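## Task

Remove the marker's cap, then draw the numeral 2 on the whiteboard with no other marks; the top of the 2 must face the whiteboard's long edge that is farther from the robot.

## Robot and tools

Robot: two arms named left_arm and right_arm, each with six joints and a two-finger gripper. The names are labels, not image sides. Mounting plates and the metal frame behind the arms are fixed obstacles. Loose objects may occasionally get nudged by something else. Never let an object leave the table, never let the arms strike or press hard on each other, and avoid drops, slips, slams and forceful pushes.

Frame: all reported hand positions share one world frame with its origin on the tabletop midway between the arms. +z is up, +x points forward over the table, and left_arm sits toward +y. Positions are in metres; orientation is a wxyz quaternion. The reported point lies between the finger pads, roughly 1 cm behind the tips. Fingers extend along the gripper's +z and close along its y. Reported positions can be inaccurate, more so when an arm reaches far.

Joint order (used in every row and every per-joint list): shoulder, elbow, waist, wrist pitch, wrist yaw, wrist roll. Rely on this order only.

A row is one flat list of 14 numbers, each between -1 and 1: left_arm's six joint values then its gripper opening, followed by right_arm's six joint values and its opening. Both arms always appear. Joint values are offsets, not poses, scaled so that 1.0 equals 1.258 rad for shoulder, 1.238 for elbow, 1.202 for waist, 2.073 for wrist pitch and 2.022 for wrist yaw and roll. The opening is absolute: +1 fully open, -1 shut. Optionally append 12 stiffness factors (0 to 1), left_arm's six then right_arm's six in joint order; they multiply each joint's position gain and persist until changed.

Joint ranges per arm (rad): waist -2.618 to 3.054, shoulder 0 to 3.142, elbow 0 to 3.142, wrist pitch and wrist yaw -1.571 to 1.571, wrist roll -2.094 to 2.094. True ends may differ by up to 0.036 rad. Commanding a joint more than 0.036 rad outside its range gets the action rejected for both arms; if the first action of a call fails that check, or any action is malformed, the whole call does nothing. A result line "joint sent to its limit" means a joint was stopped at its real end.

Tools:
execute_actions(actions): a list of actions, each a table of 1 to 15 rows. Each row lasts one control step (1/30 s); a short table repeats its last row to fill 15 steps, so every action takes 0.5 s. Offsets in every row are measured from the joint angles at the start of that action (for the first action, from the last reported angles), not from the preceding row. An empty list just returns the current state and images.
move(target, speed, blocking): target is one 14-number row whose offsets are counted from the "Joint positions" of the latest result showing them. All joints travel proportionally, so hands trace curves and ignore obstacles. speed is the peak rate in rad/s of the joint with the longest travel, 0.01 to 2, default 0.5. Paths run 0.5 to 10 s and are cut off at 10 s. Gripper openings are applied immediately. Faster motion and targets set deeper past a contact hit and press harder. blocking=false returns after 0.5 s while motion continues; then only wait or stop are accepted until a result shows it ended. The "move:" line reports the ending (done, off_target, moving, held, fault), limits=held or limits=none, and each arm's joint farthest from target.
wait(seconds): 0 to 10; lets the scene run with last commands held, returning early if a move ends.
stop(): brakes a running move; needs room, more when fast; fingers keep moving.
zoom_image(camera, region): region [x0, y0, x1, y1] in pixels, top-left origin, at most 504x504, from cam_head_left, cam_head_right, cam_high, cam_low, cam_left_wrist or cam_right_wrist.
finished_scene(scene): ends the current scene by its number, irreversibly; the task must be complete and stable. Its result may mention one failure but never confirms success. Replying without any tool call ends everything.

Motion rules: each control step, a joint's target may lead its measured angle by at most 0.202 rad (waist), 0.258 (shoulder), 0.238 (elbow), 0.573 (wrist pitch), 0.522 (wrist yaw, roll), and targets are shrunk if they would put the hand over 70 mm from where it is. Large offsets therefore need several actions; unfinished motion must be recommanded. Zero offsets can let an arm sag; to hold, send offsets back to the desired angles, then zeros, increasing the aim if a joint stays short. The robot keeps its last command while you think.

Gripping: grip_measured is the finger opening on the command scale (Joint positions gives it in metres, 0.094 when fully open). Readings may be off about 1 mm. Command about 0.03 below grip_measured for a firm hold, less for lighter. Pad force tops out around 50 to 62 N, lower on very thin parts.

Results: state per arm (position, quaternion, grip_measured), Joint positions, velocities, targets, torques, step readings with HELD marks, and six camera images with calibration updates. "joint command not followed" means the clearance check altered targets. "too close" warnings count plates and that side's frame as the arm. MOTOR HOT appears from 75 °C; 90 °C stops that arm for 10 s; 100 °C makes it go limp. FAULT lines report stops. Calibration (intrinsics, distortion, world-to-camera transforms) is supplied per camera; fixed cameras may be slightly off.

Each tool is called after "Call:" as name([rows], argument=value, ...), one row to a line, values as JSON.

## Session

Call:
execute_actions(actions=[])

Scene clock: 0.00 s.
left_arm: end_effector_position=(+0.2532, +0.2909, +0.2530) grip_measured=+1.000 end_effector_quat_wxyz=(+0.208, +0.112, +0.929, -0.284) | right_arm: end_effector_position=(+0.4256, -0.3197, +0.1973) grip_measured=+1.000 end_effector_quat_wxyz=(+0.382, -0.094, +0.918, +0.042)
Joint names: [shoulder, elbow, waist, wrist pitch, wrist yaw, wrist roll]
Joint positions: left_arm=[ 1.063  0.523  0.459 -0.662  0.532  0.769  0.094] | right_arm=[ 1.517  0.548 -0.503  0.452 -0.259 -0.53   0.094]
Joint velocities: left_arm=[-0.012 -0.002 -0.007  0.037 -0.066 -0.037  0.   ] | right_arm=[-0.017  0.032 -0.007  0.095  0.007  0.022  0.   ]
Joint torques (N m, as the arm reports them, + toward a larger angle): no reading
Motor temperatures (°C, as the motors report them): left_arm=[26 26 22 24 24 26] | right_arm=[27 24 26 27 23 25]
Joint targets: left_arm=[1.059 0.528 0.457 -0.664 0.543 0.772] | right_arm=[1.506 0.556 -0.500 0.463 -0.270 -0.530]
Joint stiffness scale: left_arm=[1. 1. 1. 1. 1. 1.] | right_arm=[1. 1. 1. 1. 1. 1.]
camera_calibration (this result's frames):
cam_left_wrist: T_world_to_cam=[[-0.102743, -0.843838, 0.52667, 0.138238], [-0.917052, 0.285449, 0.27845, 0.101014], [-0.385304, -0.454375, -0.803171, 0.534151], [0, 0, 0, 1]] pos_world=[0.312649, 0.330521, 0.328082]
cam_right_wrist: T_world_to_cam=[[0.210526, -0.977353, 0.0214661, -0.404175], [-0.966853, -0.211409, -0.143186, 0.389451], [0.144482, 0.00938987, -0.989463, 0.245007], [0, 0, 0, 1]] pos_world=[0.426232, -0.314988, 0.306866]

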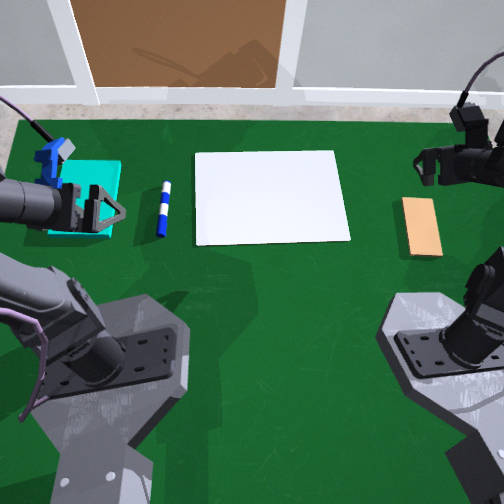

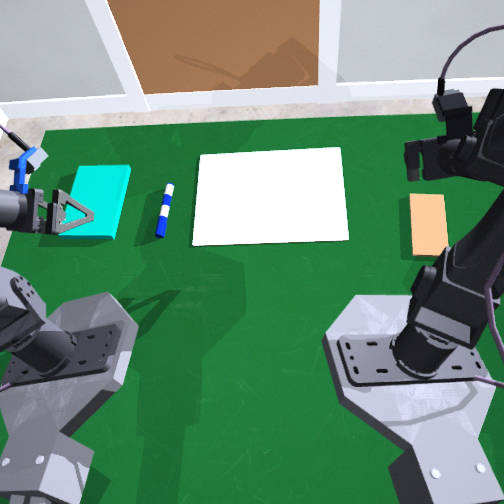

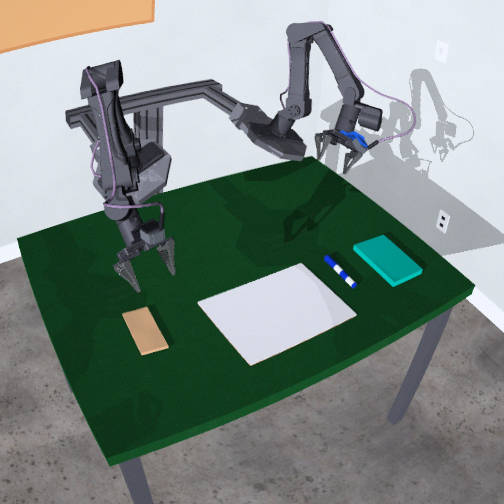

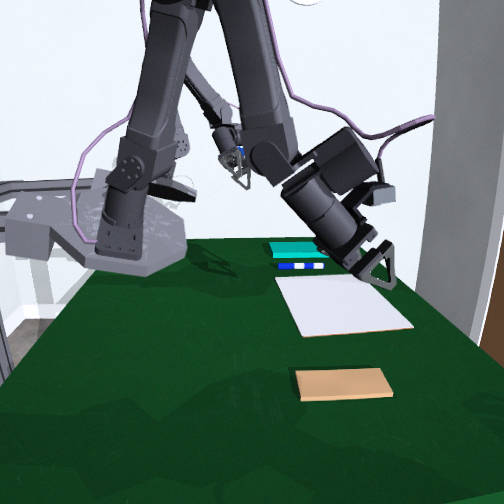

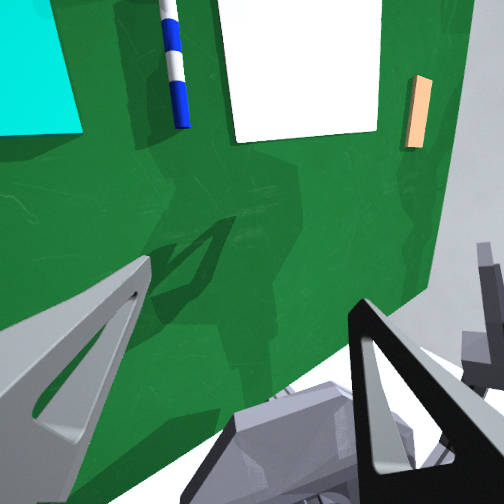

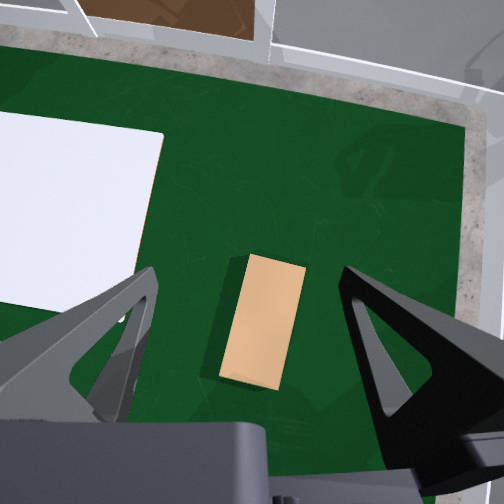

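Call:
zoom_image(camera="cam_head_left", region=[130,160,210,250])

Call:
zoom_image(camera="cam_high", region=[300,235,380,305])

Region (130, 160, 210, 250) of cam_head_left's 504x504 image, scaled by 5.600, with more detail than that image has.

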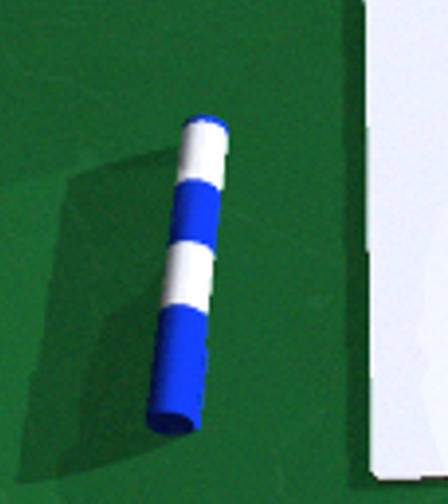

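Region (300, 235, 380, 305) of cam_high's 504x504 image, scaled by 6.300, with more detail than that image has; it fills the top 441 rows of this view, and the rest is white.

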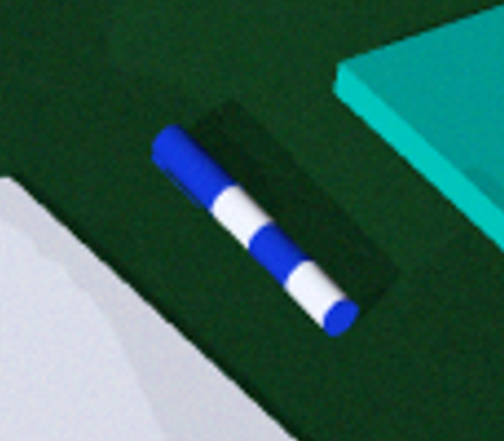

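Call:
move(target=[0.5,0.9,-0.463,-0.240,-0.425,-0.422,0,0,0,0,0,0,0,1], speed=1.2)

Scene clock: 6.93 s.
left_arm: end_effector_position=(+0.4323, +0.3418, +0.3344) grip_measured=+0.001 end_effector_quat_wxyz=(+0.057, -0.051, +0.997, -0.021) | right_arm: end_effector_position=(+0.4250, -0.3203, +0.1965) grip_measured=+1.000 end_effector_quat_wxyz=(+0.380, -0.093, +0.919, +0.041)
Joint names: [shoulder, elbow, waist, wrist pitch, wrist yaw, wrist roll]
Joint positions: left_arm=[ 1.682  1.613 -0.09  -1.149 -0.321 -0.078  0.047] | right_arm=[ 1.517  0.548 -0.503  0.449 -0.254 -0.53   0.094]
Joint velocities: left_arm=[ 0.007 -0.007 -0.012 -0.081 -0.037 -0.022 -0.   ] | right_arm=[ 0.007  0.002  0.002 -0.037 -0.007 -0.022  0.   ]
Joint torques (N m, as the arm reports them, + toward a larger angle): left_arm=[-7.12  8.05 -2.96  0.47  0.   -0.04] | right_arm=[-7.1   4.31  1.07  1.12 -0.27  0.01]
Motor temperatures (°C, as the motors report them): left_arm=[26 27 22 24 24 26] | right_arm=[28 24 26 28 23 25]
Joint targets: left_arm=[1.692 1.637 -0.097 -1.160 -0.328 -0.084] | right_arm=[1.517 0.548 -0.503 0.452 -0.259 -0.530]
Joint stiffness scale: left_arm=[1. 1. 1. 1. 1. 1.] | right_arm=[1. 1. 1. 1. 1. 1.]
move: off_target (left_arm); limits=none; left_arm: farthest joint: the elbow, 0.024 radians from its target (1.114 radians at the start); right_arm: farthest joint: the wrist yaw, 0.005 radians from its target (0.000 radians at the start)
camera_calibration (this result's frames):
cam_left_wrist: T_world_to_cam=[[0.322699, -0.946376, 0.0154411, 0.178879], [-0.764126, -0.250858, 0.59429, 0.239716], [-0.558549, -0.203576, -0.804102, 0.681172], [0, 0, 0, 1]] pos_world=[0.505918, 0.368091, 0.402509]
cam_right_wrist: T_world_to_cam=[[0.208119, -0.977832, 0.0230536, -0.404028], [-0.968, -0.209291, -0.13847, 0.38888], [0.140225, 0.00650231, -0.990098, 0.245402], [0, 0, 0, 1]] pos_world=[0.42611, -0.315278, 0.306135]

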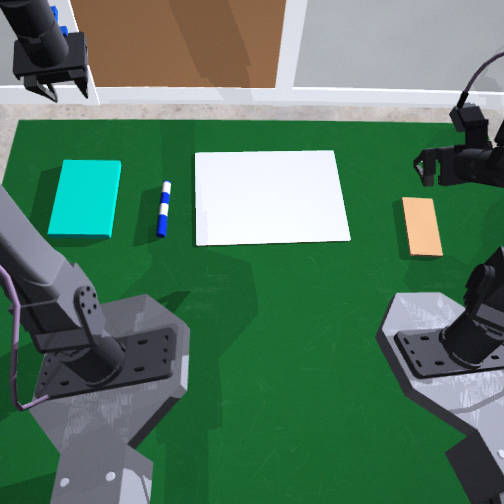

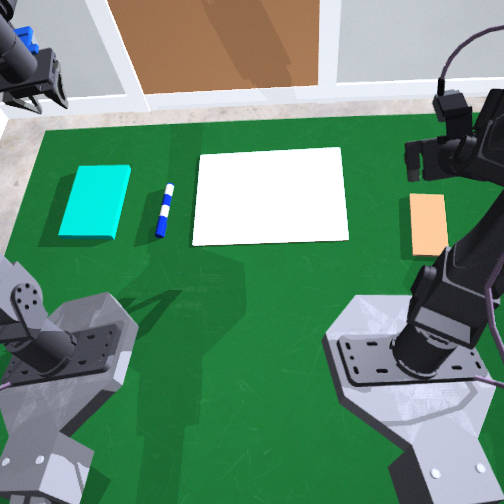

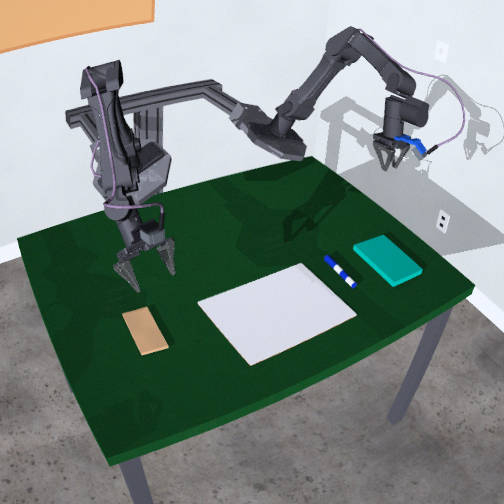

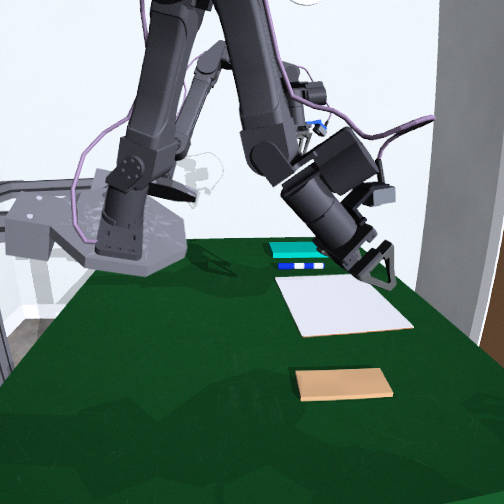

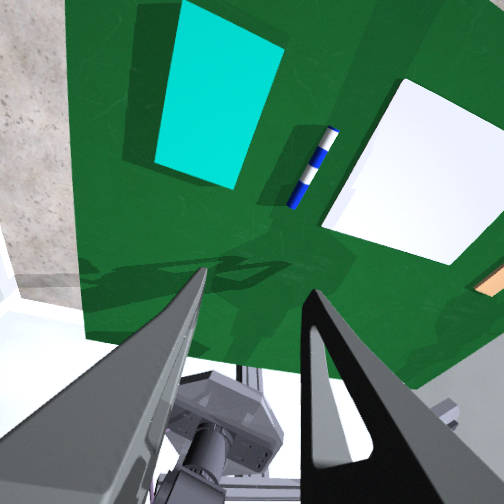

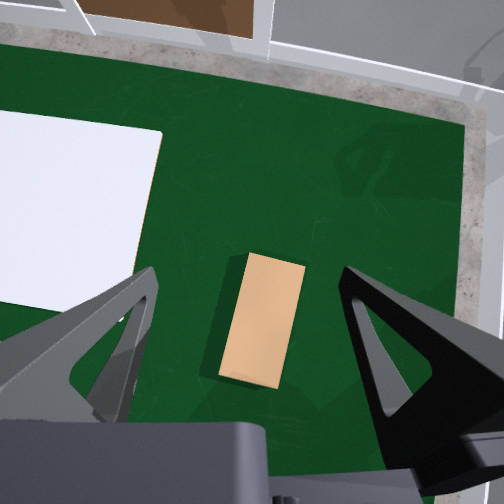

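Call:
move(target=[0.86,0.61,-0.012,-0.008,-0.005,-0.004,0,0,0,0,0,0,0,1], speed=1.0)

Scene clock: 9.13 s.
left_arm: end_effector_position=(+0.4914, +0.2373, +0.0554) grip_measured=+0.001 end_effector_quat_wxyz=(-0.122, +0.012, +0.992, -0.010) | right_arm: end_effector_position=(+0.4244, -0.3209, +0.1959) grip_measured=+1.000 end_effector_quat_wxyz=(+0.378, -0.092, +0.920, +0.039)
Joint names: [shoulder, elbow, waist, wrist pitch, wrist yaw, wrist roll]
Joint positions: left_arm=[ 2.782  2.346 -0.09  -1.164 -0.325 -0.08   0.047] | right_arm=[ 1.517  0.548 -0.503  0.447 -0.249 -0.53   0.094]
Joint velocities: left_arm=[ 0.002 -0.002 -0.012  0.007 -0.007 -0.037 -0.   ] | right_arm=[-0.012 -0.027  0.007 -0.037  0.007 -0.051  0.   ]
Joint torques (N m, as the arm reports them, + toward a larger angle): left_arm=[-13.56   6.92  -5.63  -0.19   0.03  -0.04] | right_arm=[-7.08  4.31  1.02  1.11 -0.27  0.02]
Motor temperatures (°C, as the motors report them): left_arm=[27 27 22 24 24 26] | right_arm=[28 24 26 28 23 25]
Joint targets: left_arm=[2.764 2.368 -0.104 -1.165 -0.331 -0.086] | right_arm=[1.517 0.548 -0.503 0.450 -0.254 -0.530]
Joint stiffness scale: left_arm=[1. 1. 1. 1. 1. 1.] | right_arm=[1. 1. 1. 1. 1. 1.]
move: off_target (left_arm); limits=none; left_arm: farthest joint: the elbow, 0.022 radians from its target (0.755 radians at the start); right_arm: farthest joint: the wrist yaw, 0.005 radians from its target (0.000 radians at the start)
camera_calibration (this result's frames):
cam_left_wrist: T_world_to_cam=[[0.181352, -0.979675, -0.0857197, 0.148134], [-0.535054, -0.171428, 0.827242, 0.280095], [-0.825124, -0.104157, -0.555268, 0.562167], [0, 0, 0, 1]] pos_world=[0.586859, 0.251693, 0.0931445]
cam_right_wrist: T_world_to_cam=[[0.205656, -0.978309, 0.0248617, -0.403948], [-0.969085, -0.207124, -0.134065, 0.388426], [0.136306, 0.0034781, -0.990661, 0.245638], [0, 0, 0, 1]] pos_world=[0.42601, -0.315588, 0.305461]

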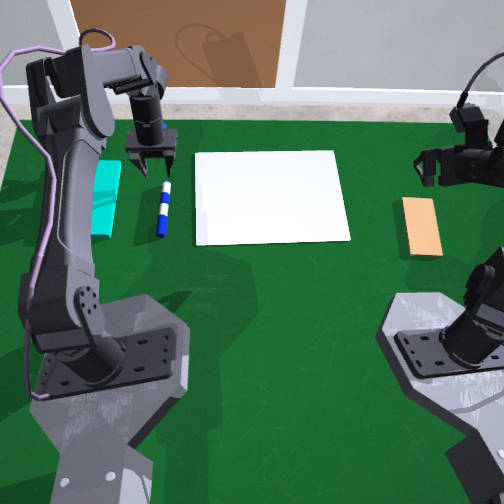

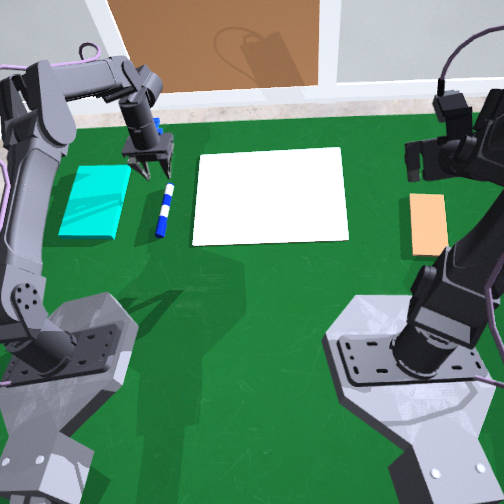

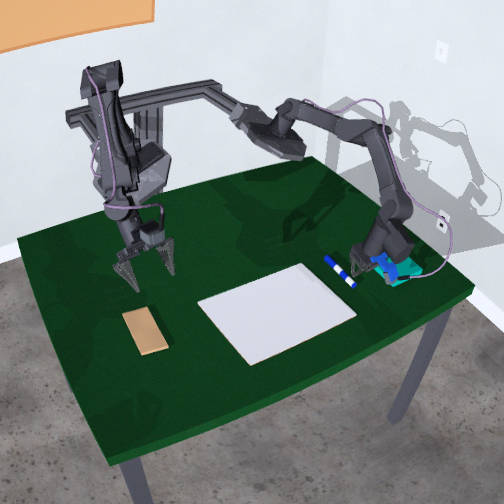

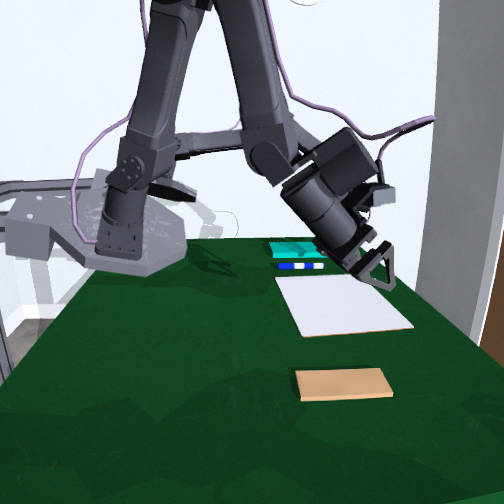

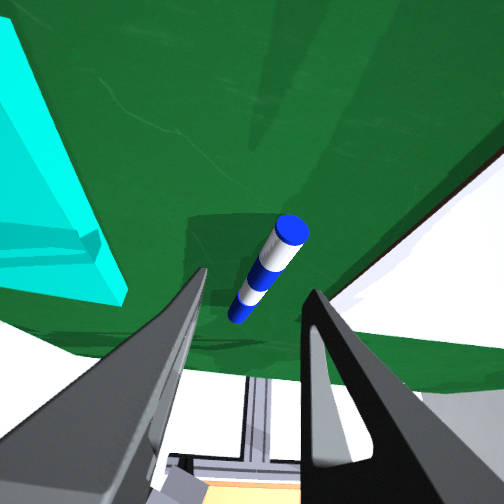

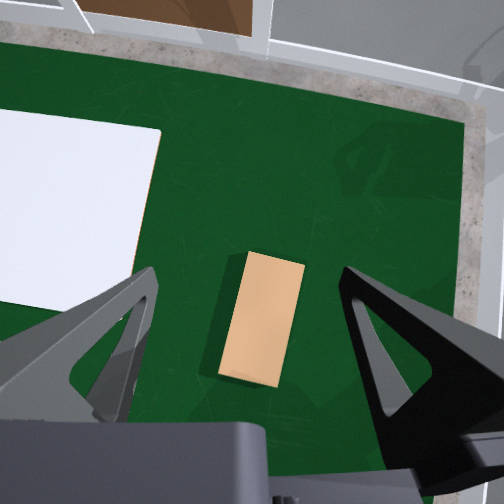

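Call:
move(target=[0.075,0.003,-0.014,0,0,0,0,0,0,0,0,0,0,1], speed=0.25)

Scene clock: 10.27 s.
left_arm: end_effector_position=(+0.4593, +0.2235, +0.0170) grip_measured=+0.001 end_effector_quat_wxyz=(-0.168, +0.029, +0.985, -0.008) | right_arm: end_effector_position=(+0.4238, -0.3214, +0.1952) grip_measured=+1.000 end_effector_quat_wxyz=(+0.376, -0.091, +0.921, +0.038)
Joint names: [shoulder, elbow, waist, wrist pitch, wrist yaw, wrist roll]
Joint positions: left_arm=[ 2.881  2.346 -0.09  -1.164 -0.325 -0.08   0.047] | right_arm=[ 1.517  0.548 -0.503  0.444 -0.245 -0.53   0.094]
Joint velocities: left_arm=[-0.002 -0.012 -0.002 -0.007  0.051 -0.022  0.   ] | right_arm=[-0.017 -0.007 -0.007  0.022 -0.007 -0.051  0.   ]
Joint torques (N m, as the arm reports them, + toward a larger angle): left_arm=[-12.29   5.37  -5.82  -0.37   0.09   0.03] | right_arm=[-7.11  4.26  0.99  1.12 -0.26  0.02]
Motor temperatures (°C, as the motors report them): left_arm=[27 27 23 24 24 26] | right_arm=[28 24 26 28 23 25]
Joint targets: left_arm=[2.877 2.350 -0.106 -1.164 -0.325 -0.080] | right_arm=[1.517 0.548 -0.503 0.447 -0.250 -0.530]
Joint stiffness scale: left_arm=[1. 1. 1. 1. 1. 1.] | right_arm=[1. 1. 1. 1. 1. 1.]
move: done; limits=none; left_arm: farthest joint: the waist, 0.017 radians from its target (0.017 radians at the start); right_arm: farthest joint: the wrist yaw, 0.004 radians from its target (0.000 radians at the start)
camera_calibration (this result's frames):
cam_left_wrist: T_world_to_cam=[[0.138663, -0.98506, -0.102127, 0.158252], [-0.461968, -0.155554, 0.873149, 0.254428], [-0.87599, -0.0738941, -0.476635, 0.528239], [0, 0, 0, 1]] pos_world=[0.558326, 0.234499, 0.0457859]
cam_right_wrist: T_world_to_cam=[[0.203502, -0.978723, 0.0262535, -0.403792], [-0.970113, -0.205186, -0.129538, 0.387818], [0.132169, 0.00089235, -0.991227, 0.246078], [0, 0, 0, 1]] pos_world=[0.425876, -0.315845, 0.304758]

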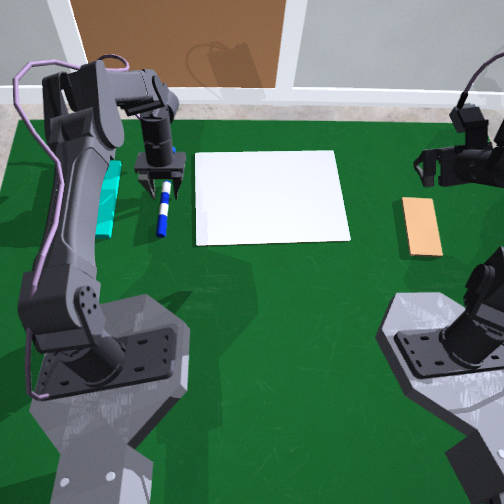

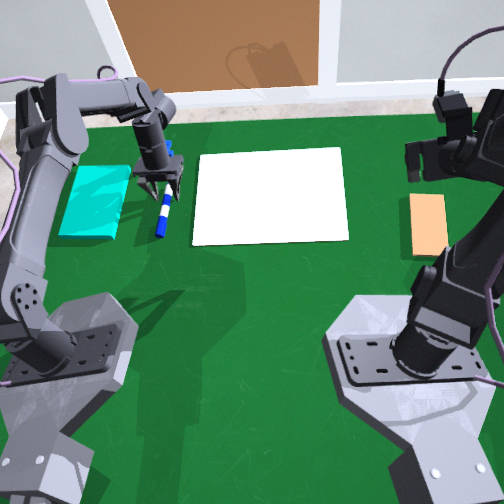

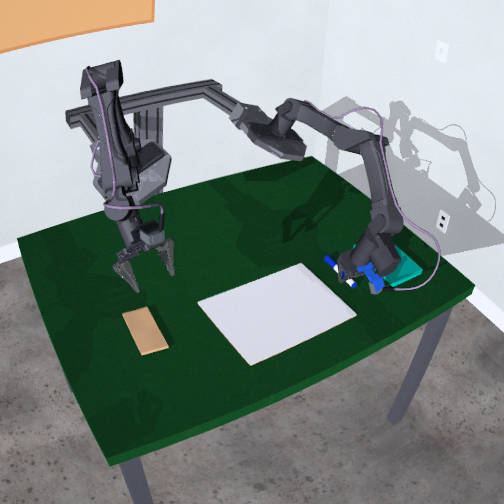

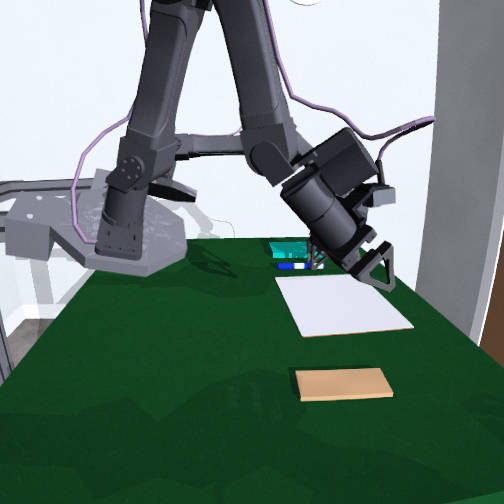

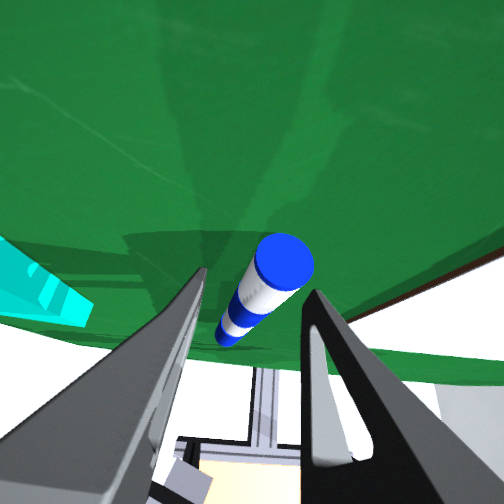

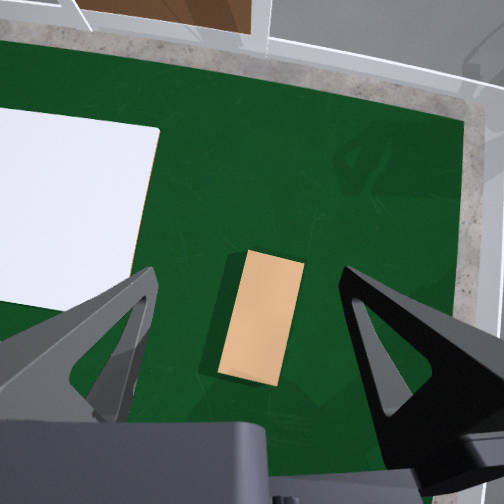

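Call:
execute_actions([
  [[0.015,0,-0.02,0,0,0,0,0,0,0,0,0,0,1]],
  [[0,0,0,0,0,0,-0.7,0,0,0,0,0,0,1]],
  [[0,0,0,0,0,0,-0.7,0,0,0,0,0,0,1]],
])

Scene clock: 11.90 s.
left_arm: end_effector_position=(+0.4569, +0.2171, +0.0160) grip_measured=-0.651 end_effector_quat_wxyz=(-0.170, +0.036, +0.985, -0.008) | right_arm: end_effector_position=(+0.4221, -0.3230, +0.1932) grip_measured=+1.000 end_effector_quat_wxyz=(+0.370, -0.089, +0.924, +0.034)
Joint names: [shoulder, elbow, waist, wrist pitch, wrist yaw, wrist roll]
Joint positions: left_arm=[ 2.889  2.346 -0.101 -1.164 -0.325 -0.08   0.016] | right_arm=[ 1.517  0.548 -0.503  0.437 -0.231 -0.53   0.094]
Joint velocities: left_arm=[ 0.037 -0.002  0.007 -0.095  0.007 -0.095  0.001] | right_arm=[ 0.007 -0.007 -0.022  0.051  0.007  0.037  0.   ]
Joint torques (N m, as the arm reports them, + toward a larger angle): left_arm=[-11.84   5.    -4.56  -0.36   0.11   0.03] | right_arm=[-7.08  4.31  1.    1.11 -0.26  0.02]
Motor temperatures (°C, as the motors report them): left_arm=[28 27 23 24 24 26] | right_arm=[28 24 26 28 23 25]
Joint targets: left_arm=[2.889 2.346 -0.101 -1.164 -0.325 -0.080] | right_arm=[1.517 0.548 -0.503 0.439 -0.236 -0.530]
Joint stiffness scale: left_arm=[1. 1. 1. 1. 1. 1.] | right_arm=[1. 1. 1. 1. 1. 1.]
Step readings (joint positions; steps 1 to 15: 1st action; 16 to 30: 2nd action; 31 to 45: 3rd action):
0: left_arm=[2.881 2.346 -0.090 -1.164 -0.325 -0.080] | right_arm=[1.517 0.548 -0.503 0.444 -0.245 -0.530]
1: left_arm=[2.882 2.346 -0.090 -1.164 -0.325 -0.080] | right_arm=[1.517 0.548 -0.503 0.444 -0.244 -0.530]
2: left_arm=[2.882 2.346 -0.091 -1.164 -0.325 -0.080] | right_arm=[1.517 0.548 -0.503 0.444 -0.243 -0.530]
4: left_arm=[2.885 2.346 -0.094 -1.164 -0.325 -0.080] | right_arm=[1.517 0.548 -0.503 0.443 -0.242 -0.530]
8: left_arm=[2.889 2.346 -0.100 -1.164 -0.326 -0.080] | right_arm=[1.517 0.548 -0.503 0.442 -0.241 -0.530]
15: left_arm=[2.889 2.346 -0.101 -1.164 -0.326 -0.080] | right_arm=[1.517 0.548 -0.503 0.442 -0.240 -0.530]
16: left_arm=[2.889 2.346 -0.101 -1.164 -0.326 -0.080] | right_arm=[1.517 0.548 -0.503 0.442 -0.239 -0.530]
17: left_arm=[2.889 2.346 -0.101 -1.164 -0.326 -0.080] | right_arm=[1.517 0.548 -0.503 0.441 -0.239 -0.530]
19: left_arm=[2.889 2.346 -0.101 -1.164 -0.325 -0.080] | right_arm=[1.517 0.548 -0.503 0.440 -0.238 -0.530]
23: left_arm=[2.889 2.346 -0.101 -1.164 -0.325 -0.080] | right_arm=[1.517 0.548 -0.503 0.440 -0.236 -0.530]
30: left_arm=[2.889 2.346 -0.101 -1.164 -0.325 -0.080] | right_arm=[1.517 0.548 -0.503 0.439 -0.236 -0.530]
31: left_arm=[2.889 2.346 -0.101 -1.164 -0.325 -0.080] | right_arm=[1.517 0.548 -0.503 0.439 -0.235 -0.530]
32: left_arm=[2.889 2.346 -0.101 -1.164 -0.325 -0.080] | right_arm=[1.517 0.548 -0.503 0.439 -0.234 -0.530]
34: left_arm=[2.889 2.346 -0.101 -1.164 -0.325 -0.080] | right_arm=[1.517 0.548 -0.503 0.438 -0.233 -0.530]
38: left_arm=[2.889 2.346 -0.101 -1.164 -0.325 -0.080] | right_arm=[1.517 0.548 -0.503 0.437 -0.232 -0.530]
45: Joint positions above
camera_calibration (this result's frames):
cam_left_wrist: T_world_to_cam=[[0.124439, -0.987124, -0.100499, 0.1591], [-0.460436, -0.147169, 0.875409, 0.250694], [-0.878928, -0.0626618, -0.472821, 0.524008], [0, 0, 0, 1]] pos_world=[0.556196, 0.226781, 0.0442914]
cam_right_wrist: T_world_to_cam=[[0.197051, -0.979912, 0.0307298, -0.403419], [-0.973015, -0.19931, -0.116261, 0.386079], [0.120051, -0.00699124, -0.992743, 0.24722], [0, 0, 0, 1]] pos_world=[0.425476, -0.316638, 0.302709]

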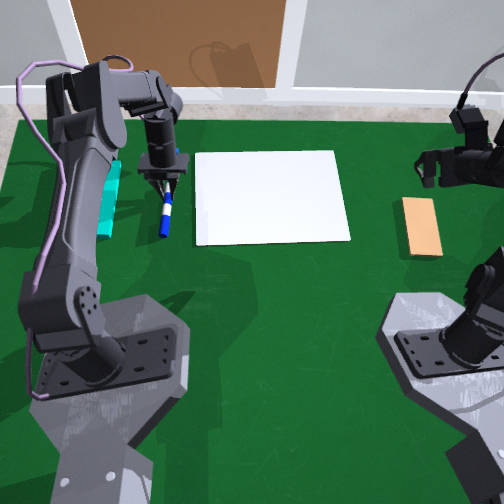

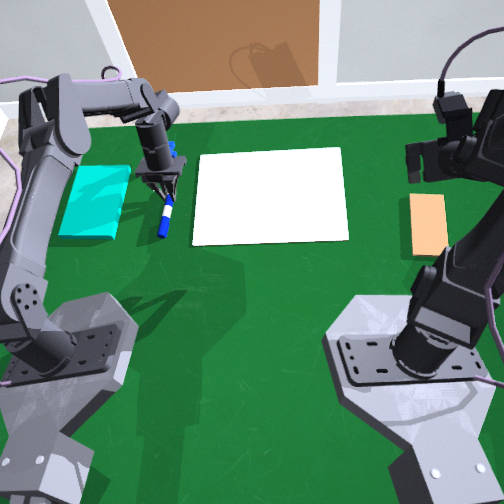

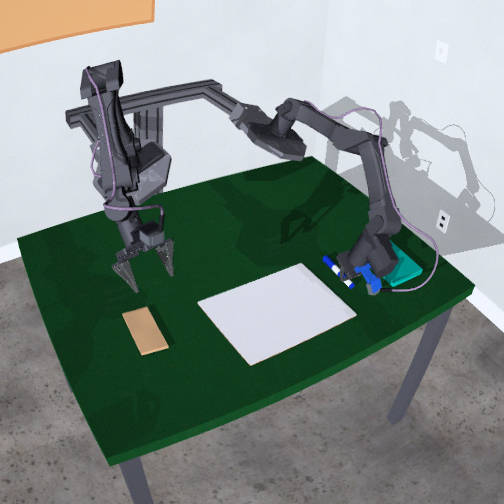

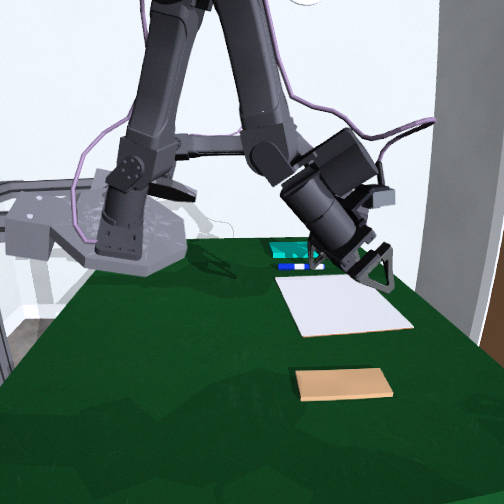

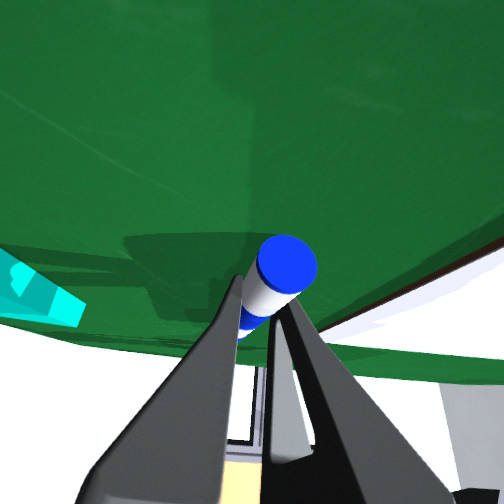

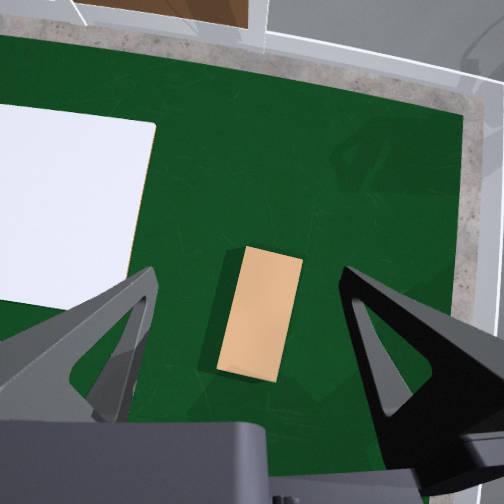

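Call:
move(target=[-0.2,0,0,0,0,0,-0.7,0.1,0.4,0.3,-0.26,0.08,0.64,1], speed=1.0)

Scene clock: 15.60 s.
left_arm: end_effector_position=(+0.5281, +0.2516, +0.1131) grip_measured=-0.651 end_effector_quat_wxyz=(-0.059, -0.005, +0.998, -0.014) | right_arm: end_effector_position=(+0.4938, -0.2203, +0.2385) grip_measured=+1.000 end_effector_quat_wxyz=(+0.183, +0.389, +0.865, +0.260)
Joint names: [shoulder, elbow, waist, wrist pitch, wrist yaw, wrist roll]
Joint positions: left_arm=[ 2.65   2.346 -0.101 -1.164 -0.325 -0.08   0.016] | right_arm=[ 1.632  1.012 -0.155 -0.103 -0.074  0.763  0.094]
Joint velocities: left_arm=[ 0.002 -0.022  0.017  0.095 -0.037 -0.066  0.001] | right_arm=[-0.017 -0.007 -0.017 -0.007  0.022 -0.007  0.   ]
Joint torques (N m, as the arm reports them, + toward a larger angle): left_arm=[-13.28   5.81  -4.47   0.09   0.1    0.03] | right_arm=[-8.03  8.55  3.39  0.93 -0.16  0.02]
Motor temperatures (°C, as the motors report them): left_arm=[30 27 23 24 24 26] | right_arm=[28 24 26 28 23 25]
Joint targets: left_arm=[2.637 2.346 -0.101 -1.164 -0.325 -0.080] | right_arm=[1.643 1.043 -0.143 -0.102 -0.069 0.764]
Joint stiffness scale: left_arm=[1. 1. 1. 1. 1. 1.] | right_arm=[1. 1. 1. 1. 1. 1.]
move: off_target (right_arm); limits=none; left_arm: farthest joint: the shoulder, 0.013 radians from its target (0.252 radians at the start); right_arm: farthest joint: the elbow, 0.031 radians from its target (0.495 radians at the start)
camera_calibration (this result's frames):
cam_left_wrist: T_world_to_cam=[[0.22488, -0.972851, -0.054676, 0.132235], [-0.629408, -0.187869, 0.754023, 0.316677], [-0.743824, -0.135151, -0.654569, 0.602089], [0, 0, 0, 1]] pos_world=[0.61743, 0.269512, 0.162556]
cam_right_wrist: T_world_to_cam=[[-0.569961, -0.585513, -0.576472, 0.292111], [-0.82144, 0.422708, 0.382824, 0.42471], [0.0195304, 0.691732, -0.721891, 0.42321], [0, 0, 0, 1]] pos_world=[0.5071, -0.301241, 0.311315]

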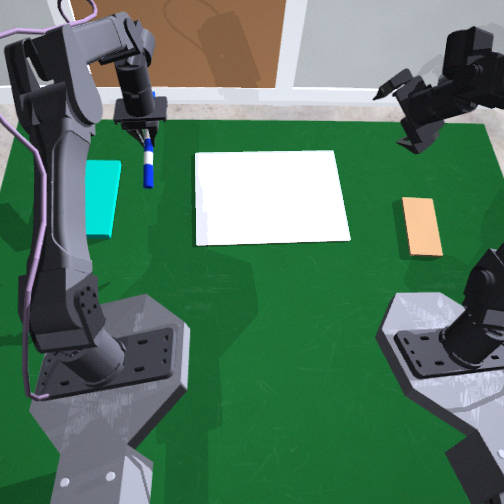

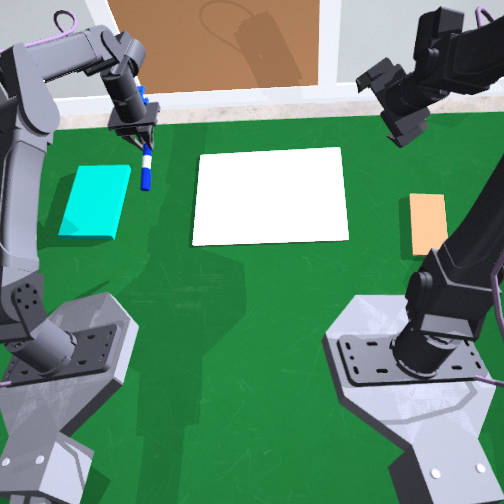

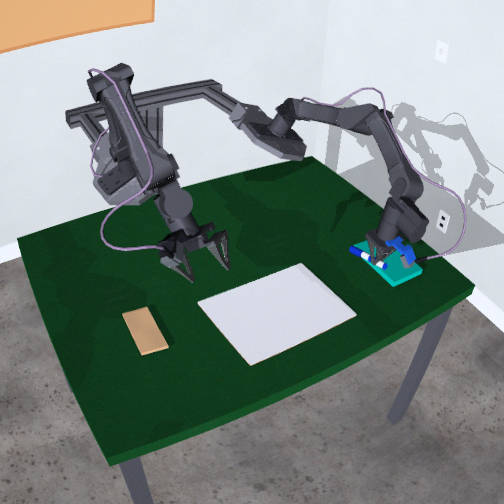

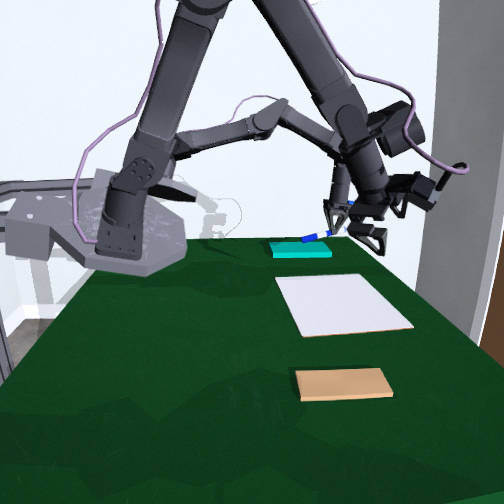

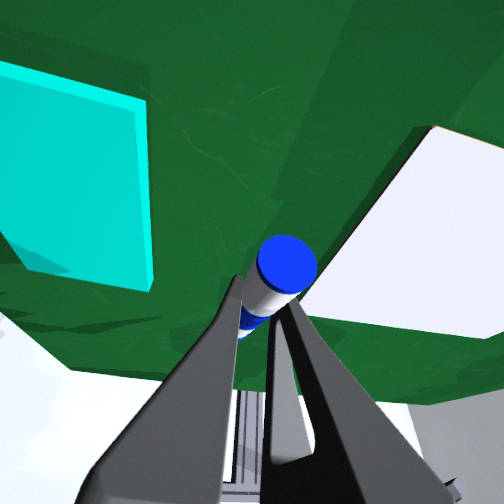

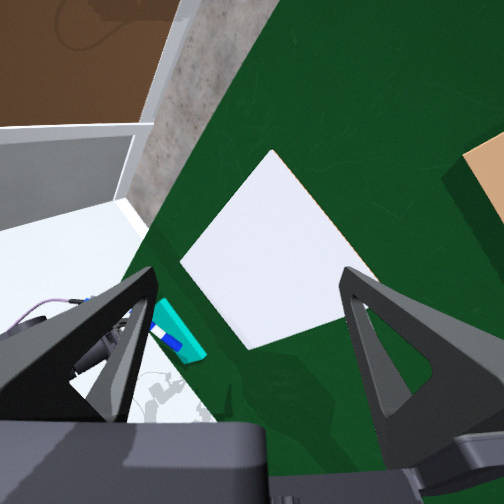

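Call:
move(target=[-0.43,-0.748,-0.26,0.247,0.121,-0.898,-0.7,0.253,0.44,0.3,-0.256,0.087,0.641,1], speed=1.2)

Scene clock: 18.30 s.
left_arm: end_effector_position=(+0.4239, +0.1007, +0.1968) grip_measured=-0.650 end_effector_quat_wxyz=(+0.118, +0.696, -0.698, +0.122) | right_arm: end_effector_position=(+0.4995, -0.0830, +0.2582) grip_measured=+1.000 end_effector_quat_wxyz=(-0.070, +0.765, +0.607, +0.204)
Joint names: [shoulder, elbow, waist, wrist pitch, wrist yaw, wrist roll]
Joint positions: left_arm=[ 2.129  1.435 -0.404 -0.654 -0.089 -1.889  0.016] | right_arm=[ 1.942  1.523  0.191 -0.622  0.093  2.054  0.094]
Joint velocities: left_arm=[ 0.002 -0.012  0.007  0.022 -0.066  0.037  0.001] | right_arm=[-0.012 -0.007  0.007  0.007 -0.037  0.081  0.   ]
Joint torques (N m, as the arm reports them, + toward a larger angle): left_arm=[-10.62   4.49  -4.69   0.54   0.36   0.  ] | right_arm=[-10.2    9.15   5.13   0.48  -0.04   0.07]
Motor temperatures (°C, as the motors report them): left_arm=[31 27 23 24 24 26] | right_arm=[29 25 26 28 23 25]
Joint targets: left_arm=[2.109 1.420 -0.414 -0.652 -0.081 -1.896] | right_arm=[1.950 1.556 0.206 -0.634 0.102 2.059]
Joint stiffness scale: left_arm=[1. 1. 1. 1. 1. 1.] | right_arm=[1. 1. 1. 1. 1. 1.]
move: off_target (right_arm); limits=none; left_arm: farthest joint: the shoulder, 0.020 radians from its target (0.541 radians at the start); right_arm: farthest joint: the elbow, 0.034 radians from its target (0.545 radians at the start)
camera_calibration (this result's frames):
cam_left_wrist: T_world_to_cam=[[0.974497, 0.188261, -0.122123, -0.407963], [0.196053, -0.449502, 0.871499, -0.187007], [0.109175, -0.873216, -0.474947, 0.236318], [0, 0, 0, 1]] pos_world=[0.408422, 0.1991, 0.225393]
cam_right_wrist: T_world_to_cam=[[-0.964516, 0.226161, -0.136233, 0.537897], [-0.00273408, 0.507407, 0.861702, -0.161663], [0.264009, 0.831498, -0.488784, 0.171632], [0, 0, 0, 1]] pos_world=[0.473056, -0.182334, 0.296477]

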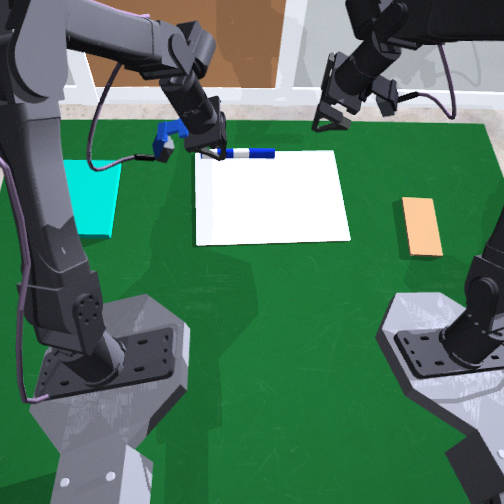

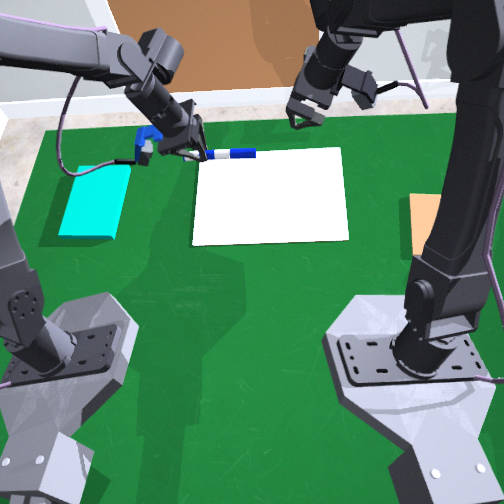

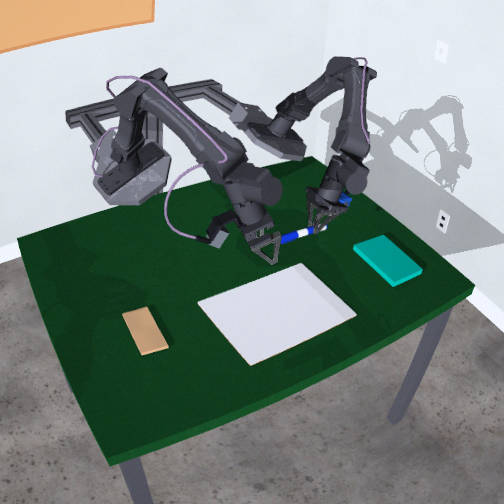

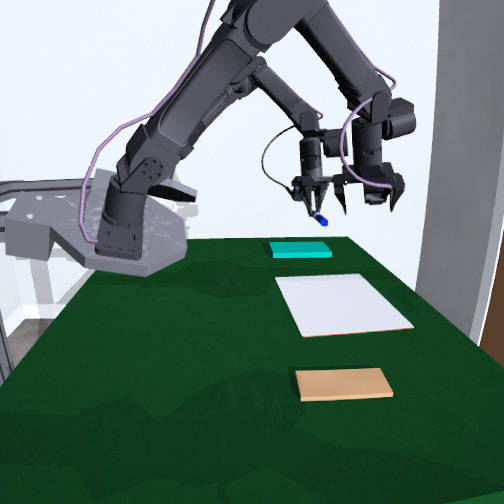

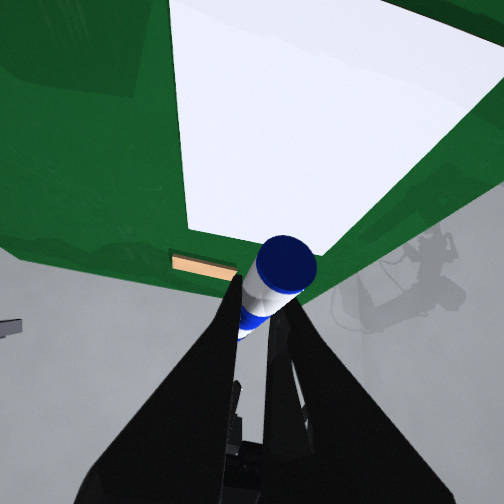

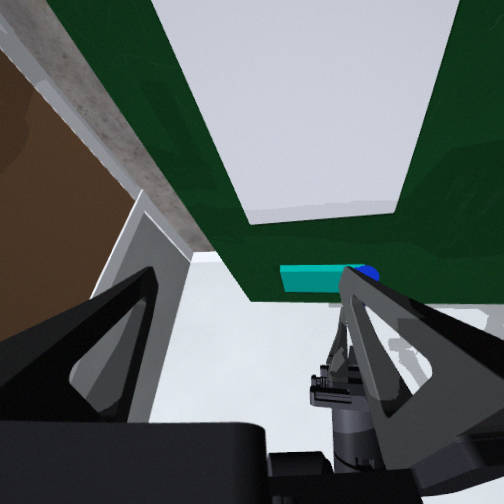

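Call:
move(target=[-0.008,-0.008,-0.005,0,0,0,-0.7,0.09,0.03,0.16,-0.005,0.004,0,1], speed=0.5)

Scene clock: 19.53 s.
left_arm: end_effector_position=(+0.4240, +0.1006, +0.1968) grip_measured=-0.650 end_effector_quat_wxyz=(+0.119, +0.696, -0.698, +0.122) | right_arm: end_effector_position=(+0.4470, +0.0079, +0.2439) grip_measured=+1.000 end_effector_quat_wxyz=(-0.109, +0.699, +0.683, +0.181)
Joint names: [shoulder, elbow, waist, wrist pitch, wrist yaw, wrist roll]
Joint positions: left_arm=[ 2.129  1.435 -0.404 -0.654 -0.088 -1.89   0.016] | right_arm=[ 2.061  1.528  0.379 -0.625  0.094  2.054  0.094]
Joint velocities: left_arm=[-0.012 -0.002 -0.022  0.051 -0.007 -0.066  0.001] | right_arm=[-0.002 -0.012 -0.002 -0.051 -0.037  0.037  0.   ]
Joint torques (N m, as the arm reports them, + toward a larger angle): left_arm=[-9.94  4.87 -4.37  0.56  0.27  0.03] | right_arm=[-11.35   8.82   4.66   0.45  -0.11   0.01]
Motor temperatures (°C, as the motors report them): left_arm=[31 27 23 24 24 26] | right_arm=[29 25 26 28 23 25]
Joint targets: left_arm=[2.119 1.426 -0.410 -0.654 -0.088 -1.889] | right_arm=[2.056 1.560 0.384 -0.632 0.101 2.054]
Joint stiffness scale: left_arm=[1. 1. 1. 1. 1. 1.] | right_arm=[1. 1. 1. 1. 1. 1.]
move: off_target (right_arm); limits=none; left_arm: farthest joint: the shoulder, 0.010 radians from its target (0.010 radians at the start); right_arm: farthest joint: the elbow, 0.033 radians from its target (0.038 radians at the start)
camera_calibration (this result's frames):
cam_left_wrist: T_world_to_cam=[[0.974419, 0.188659, -0.122129, -0.408014], [0.196188, -0.448988, 0.871734, -0.187243], [0.109626, -0.873395, -0.474515, 0.235989], [0, 0, 0, 1]] pos_world=[0.408441, 0.199017, 0.225376]
cam_right_wrist: T_world_to_cam=[[-0.995774, 0.0152598, -0.090565, 0.469275], [-0.0714044, 0.491539, 0.867923, -0.166315], [0.0577606, 0.870722, -0.488372, 0.194727], [0, 0, 0, 1]] pos_world=[0.444168, -0.0949636, 0.281947]

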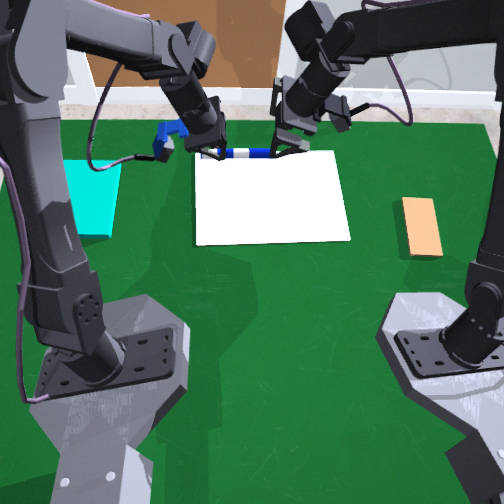

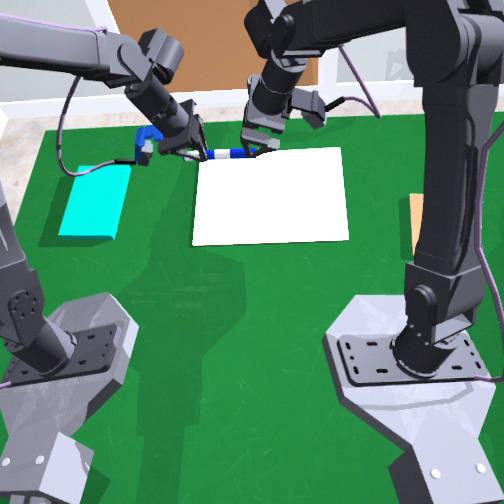

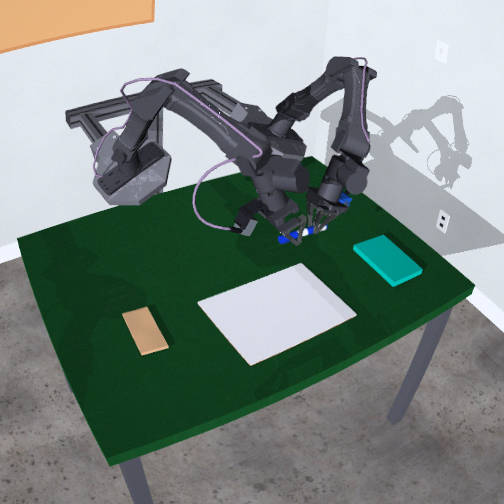

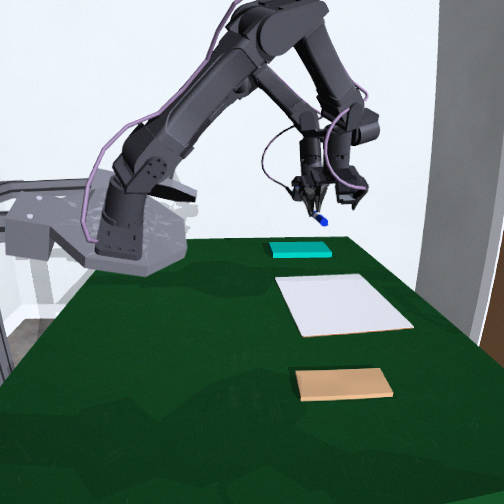

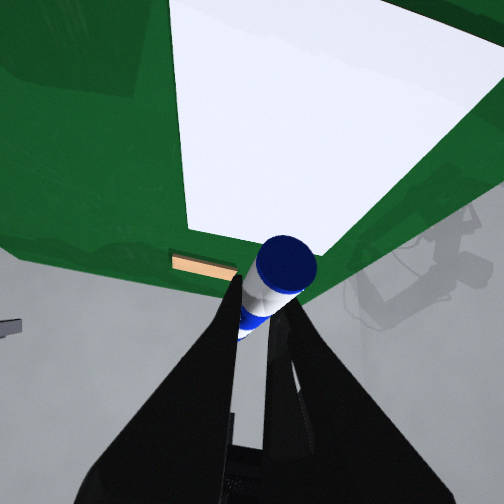

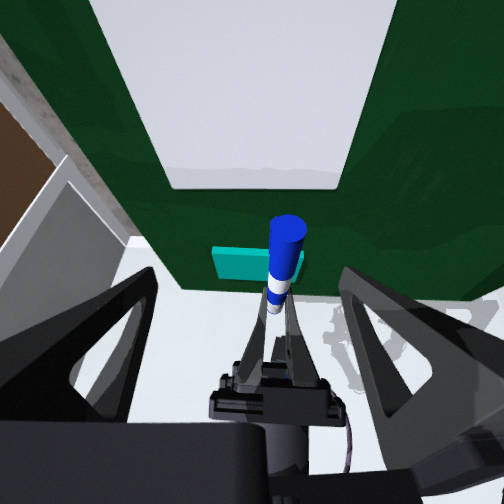

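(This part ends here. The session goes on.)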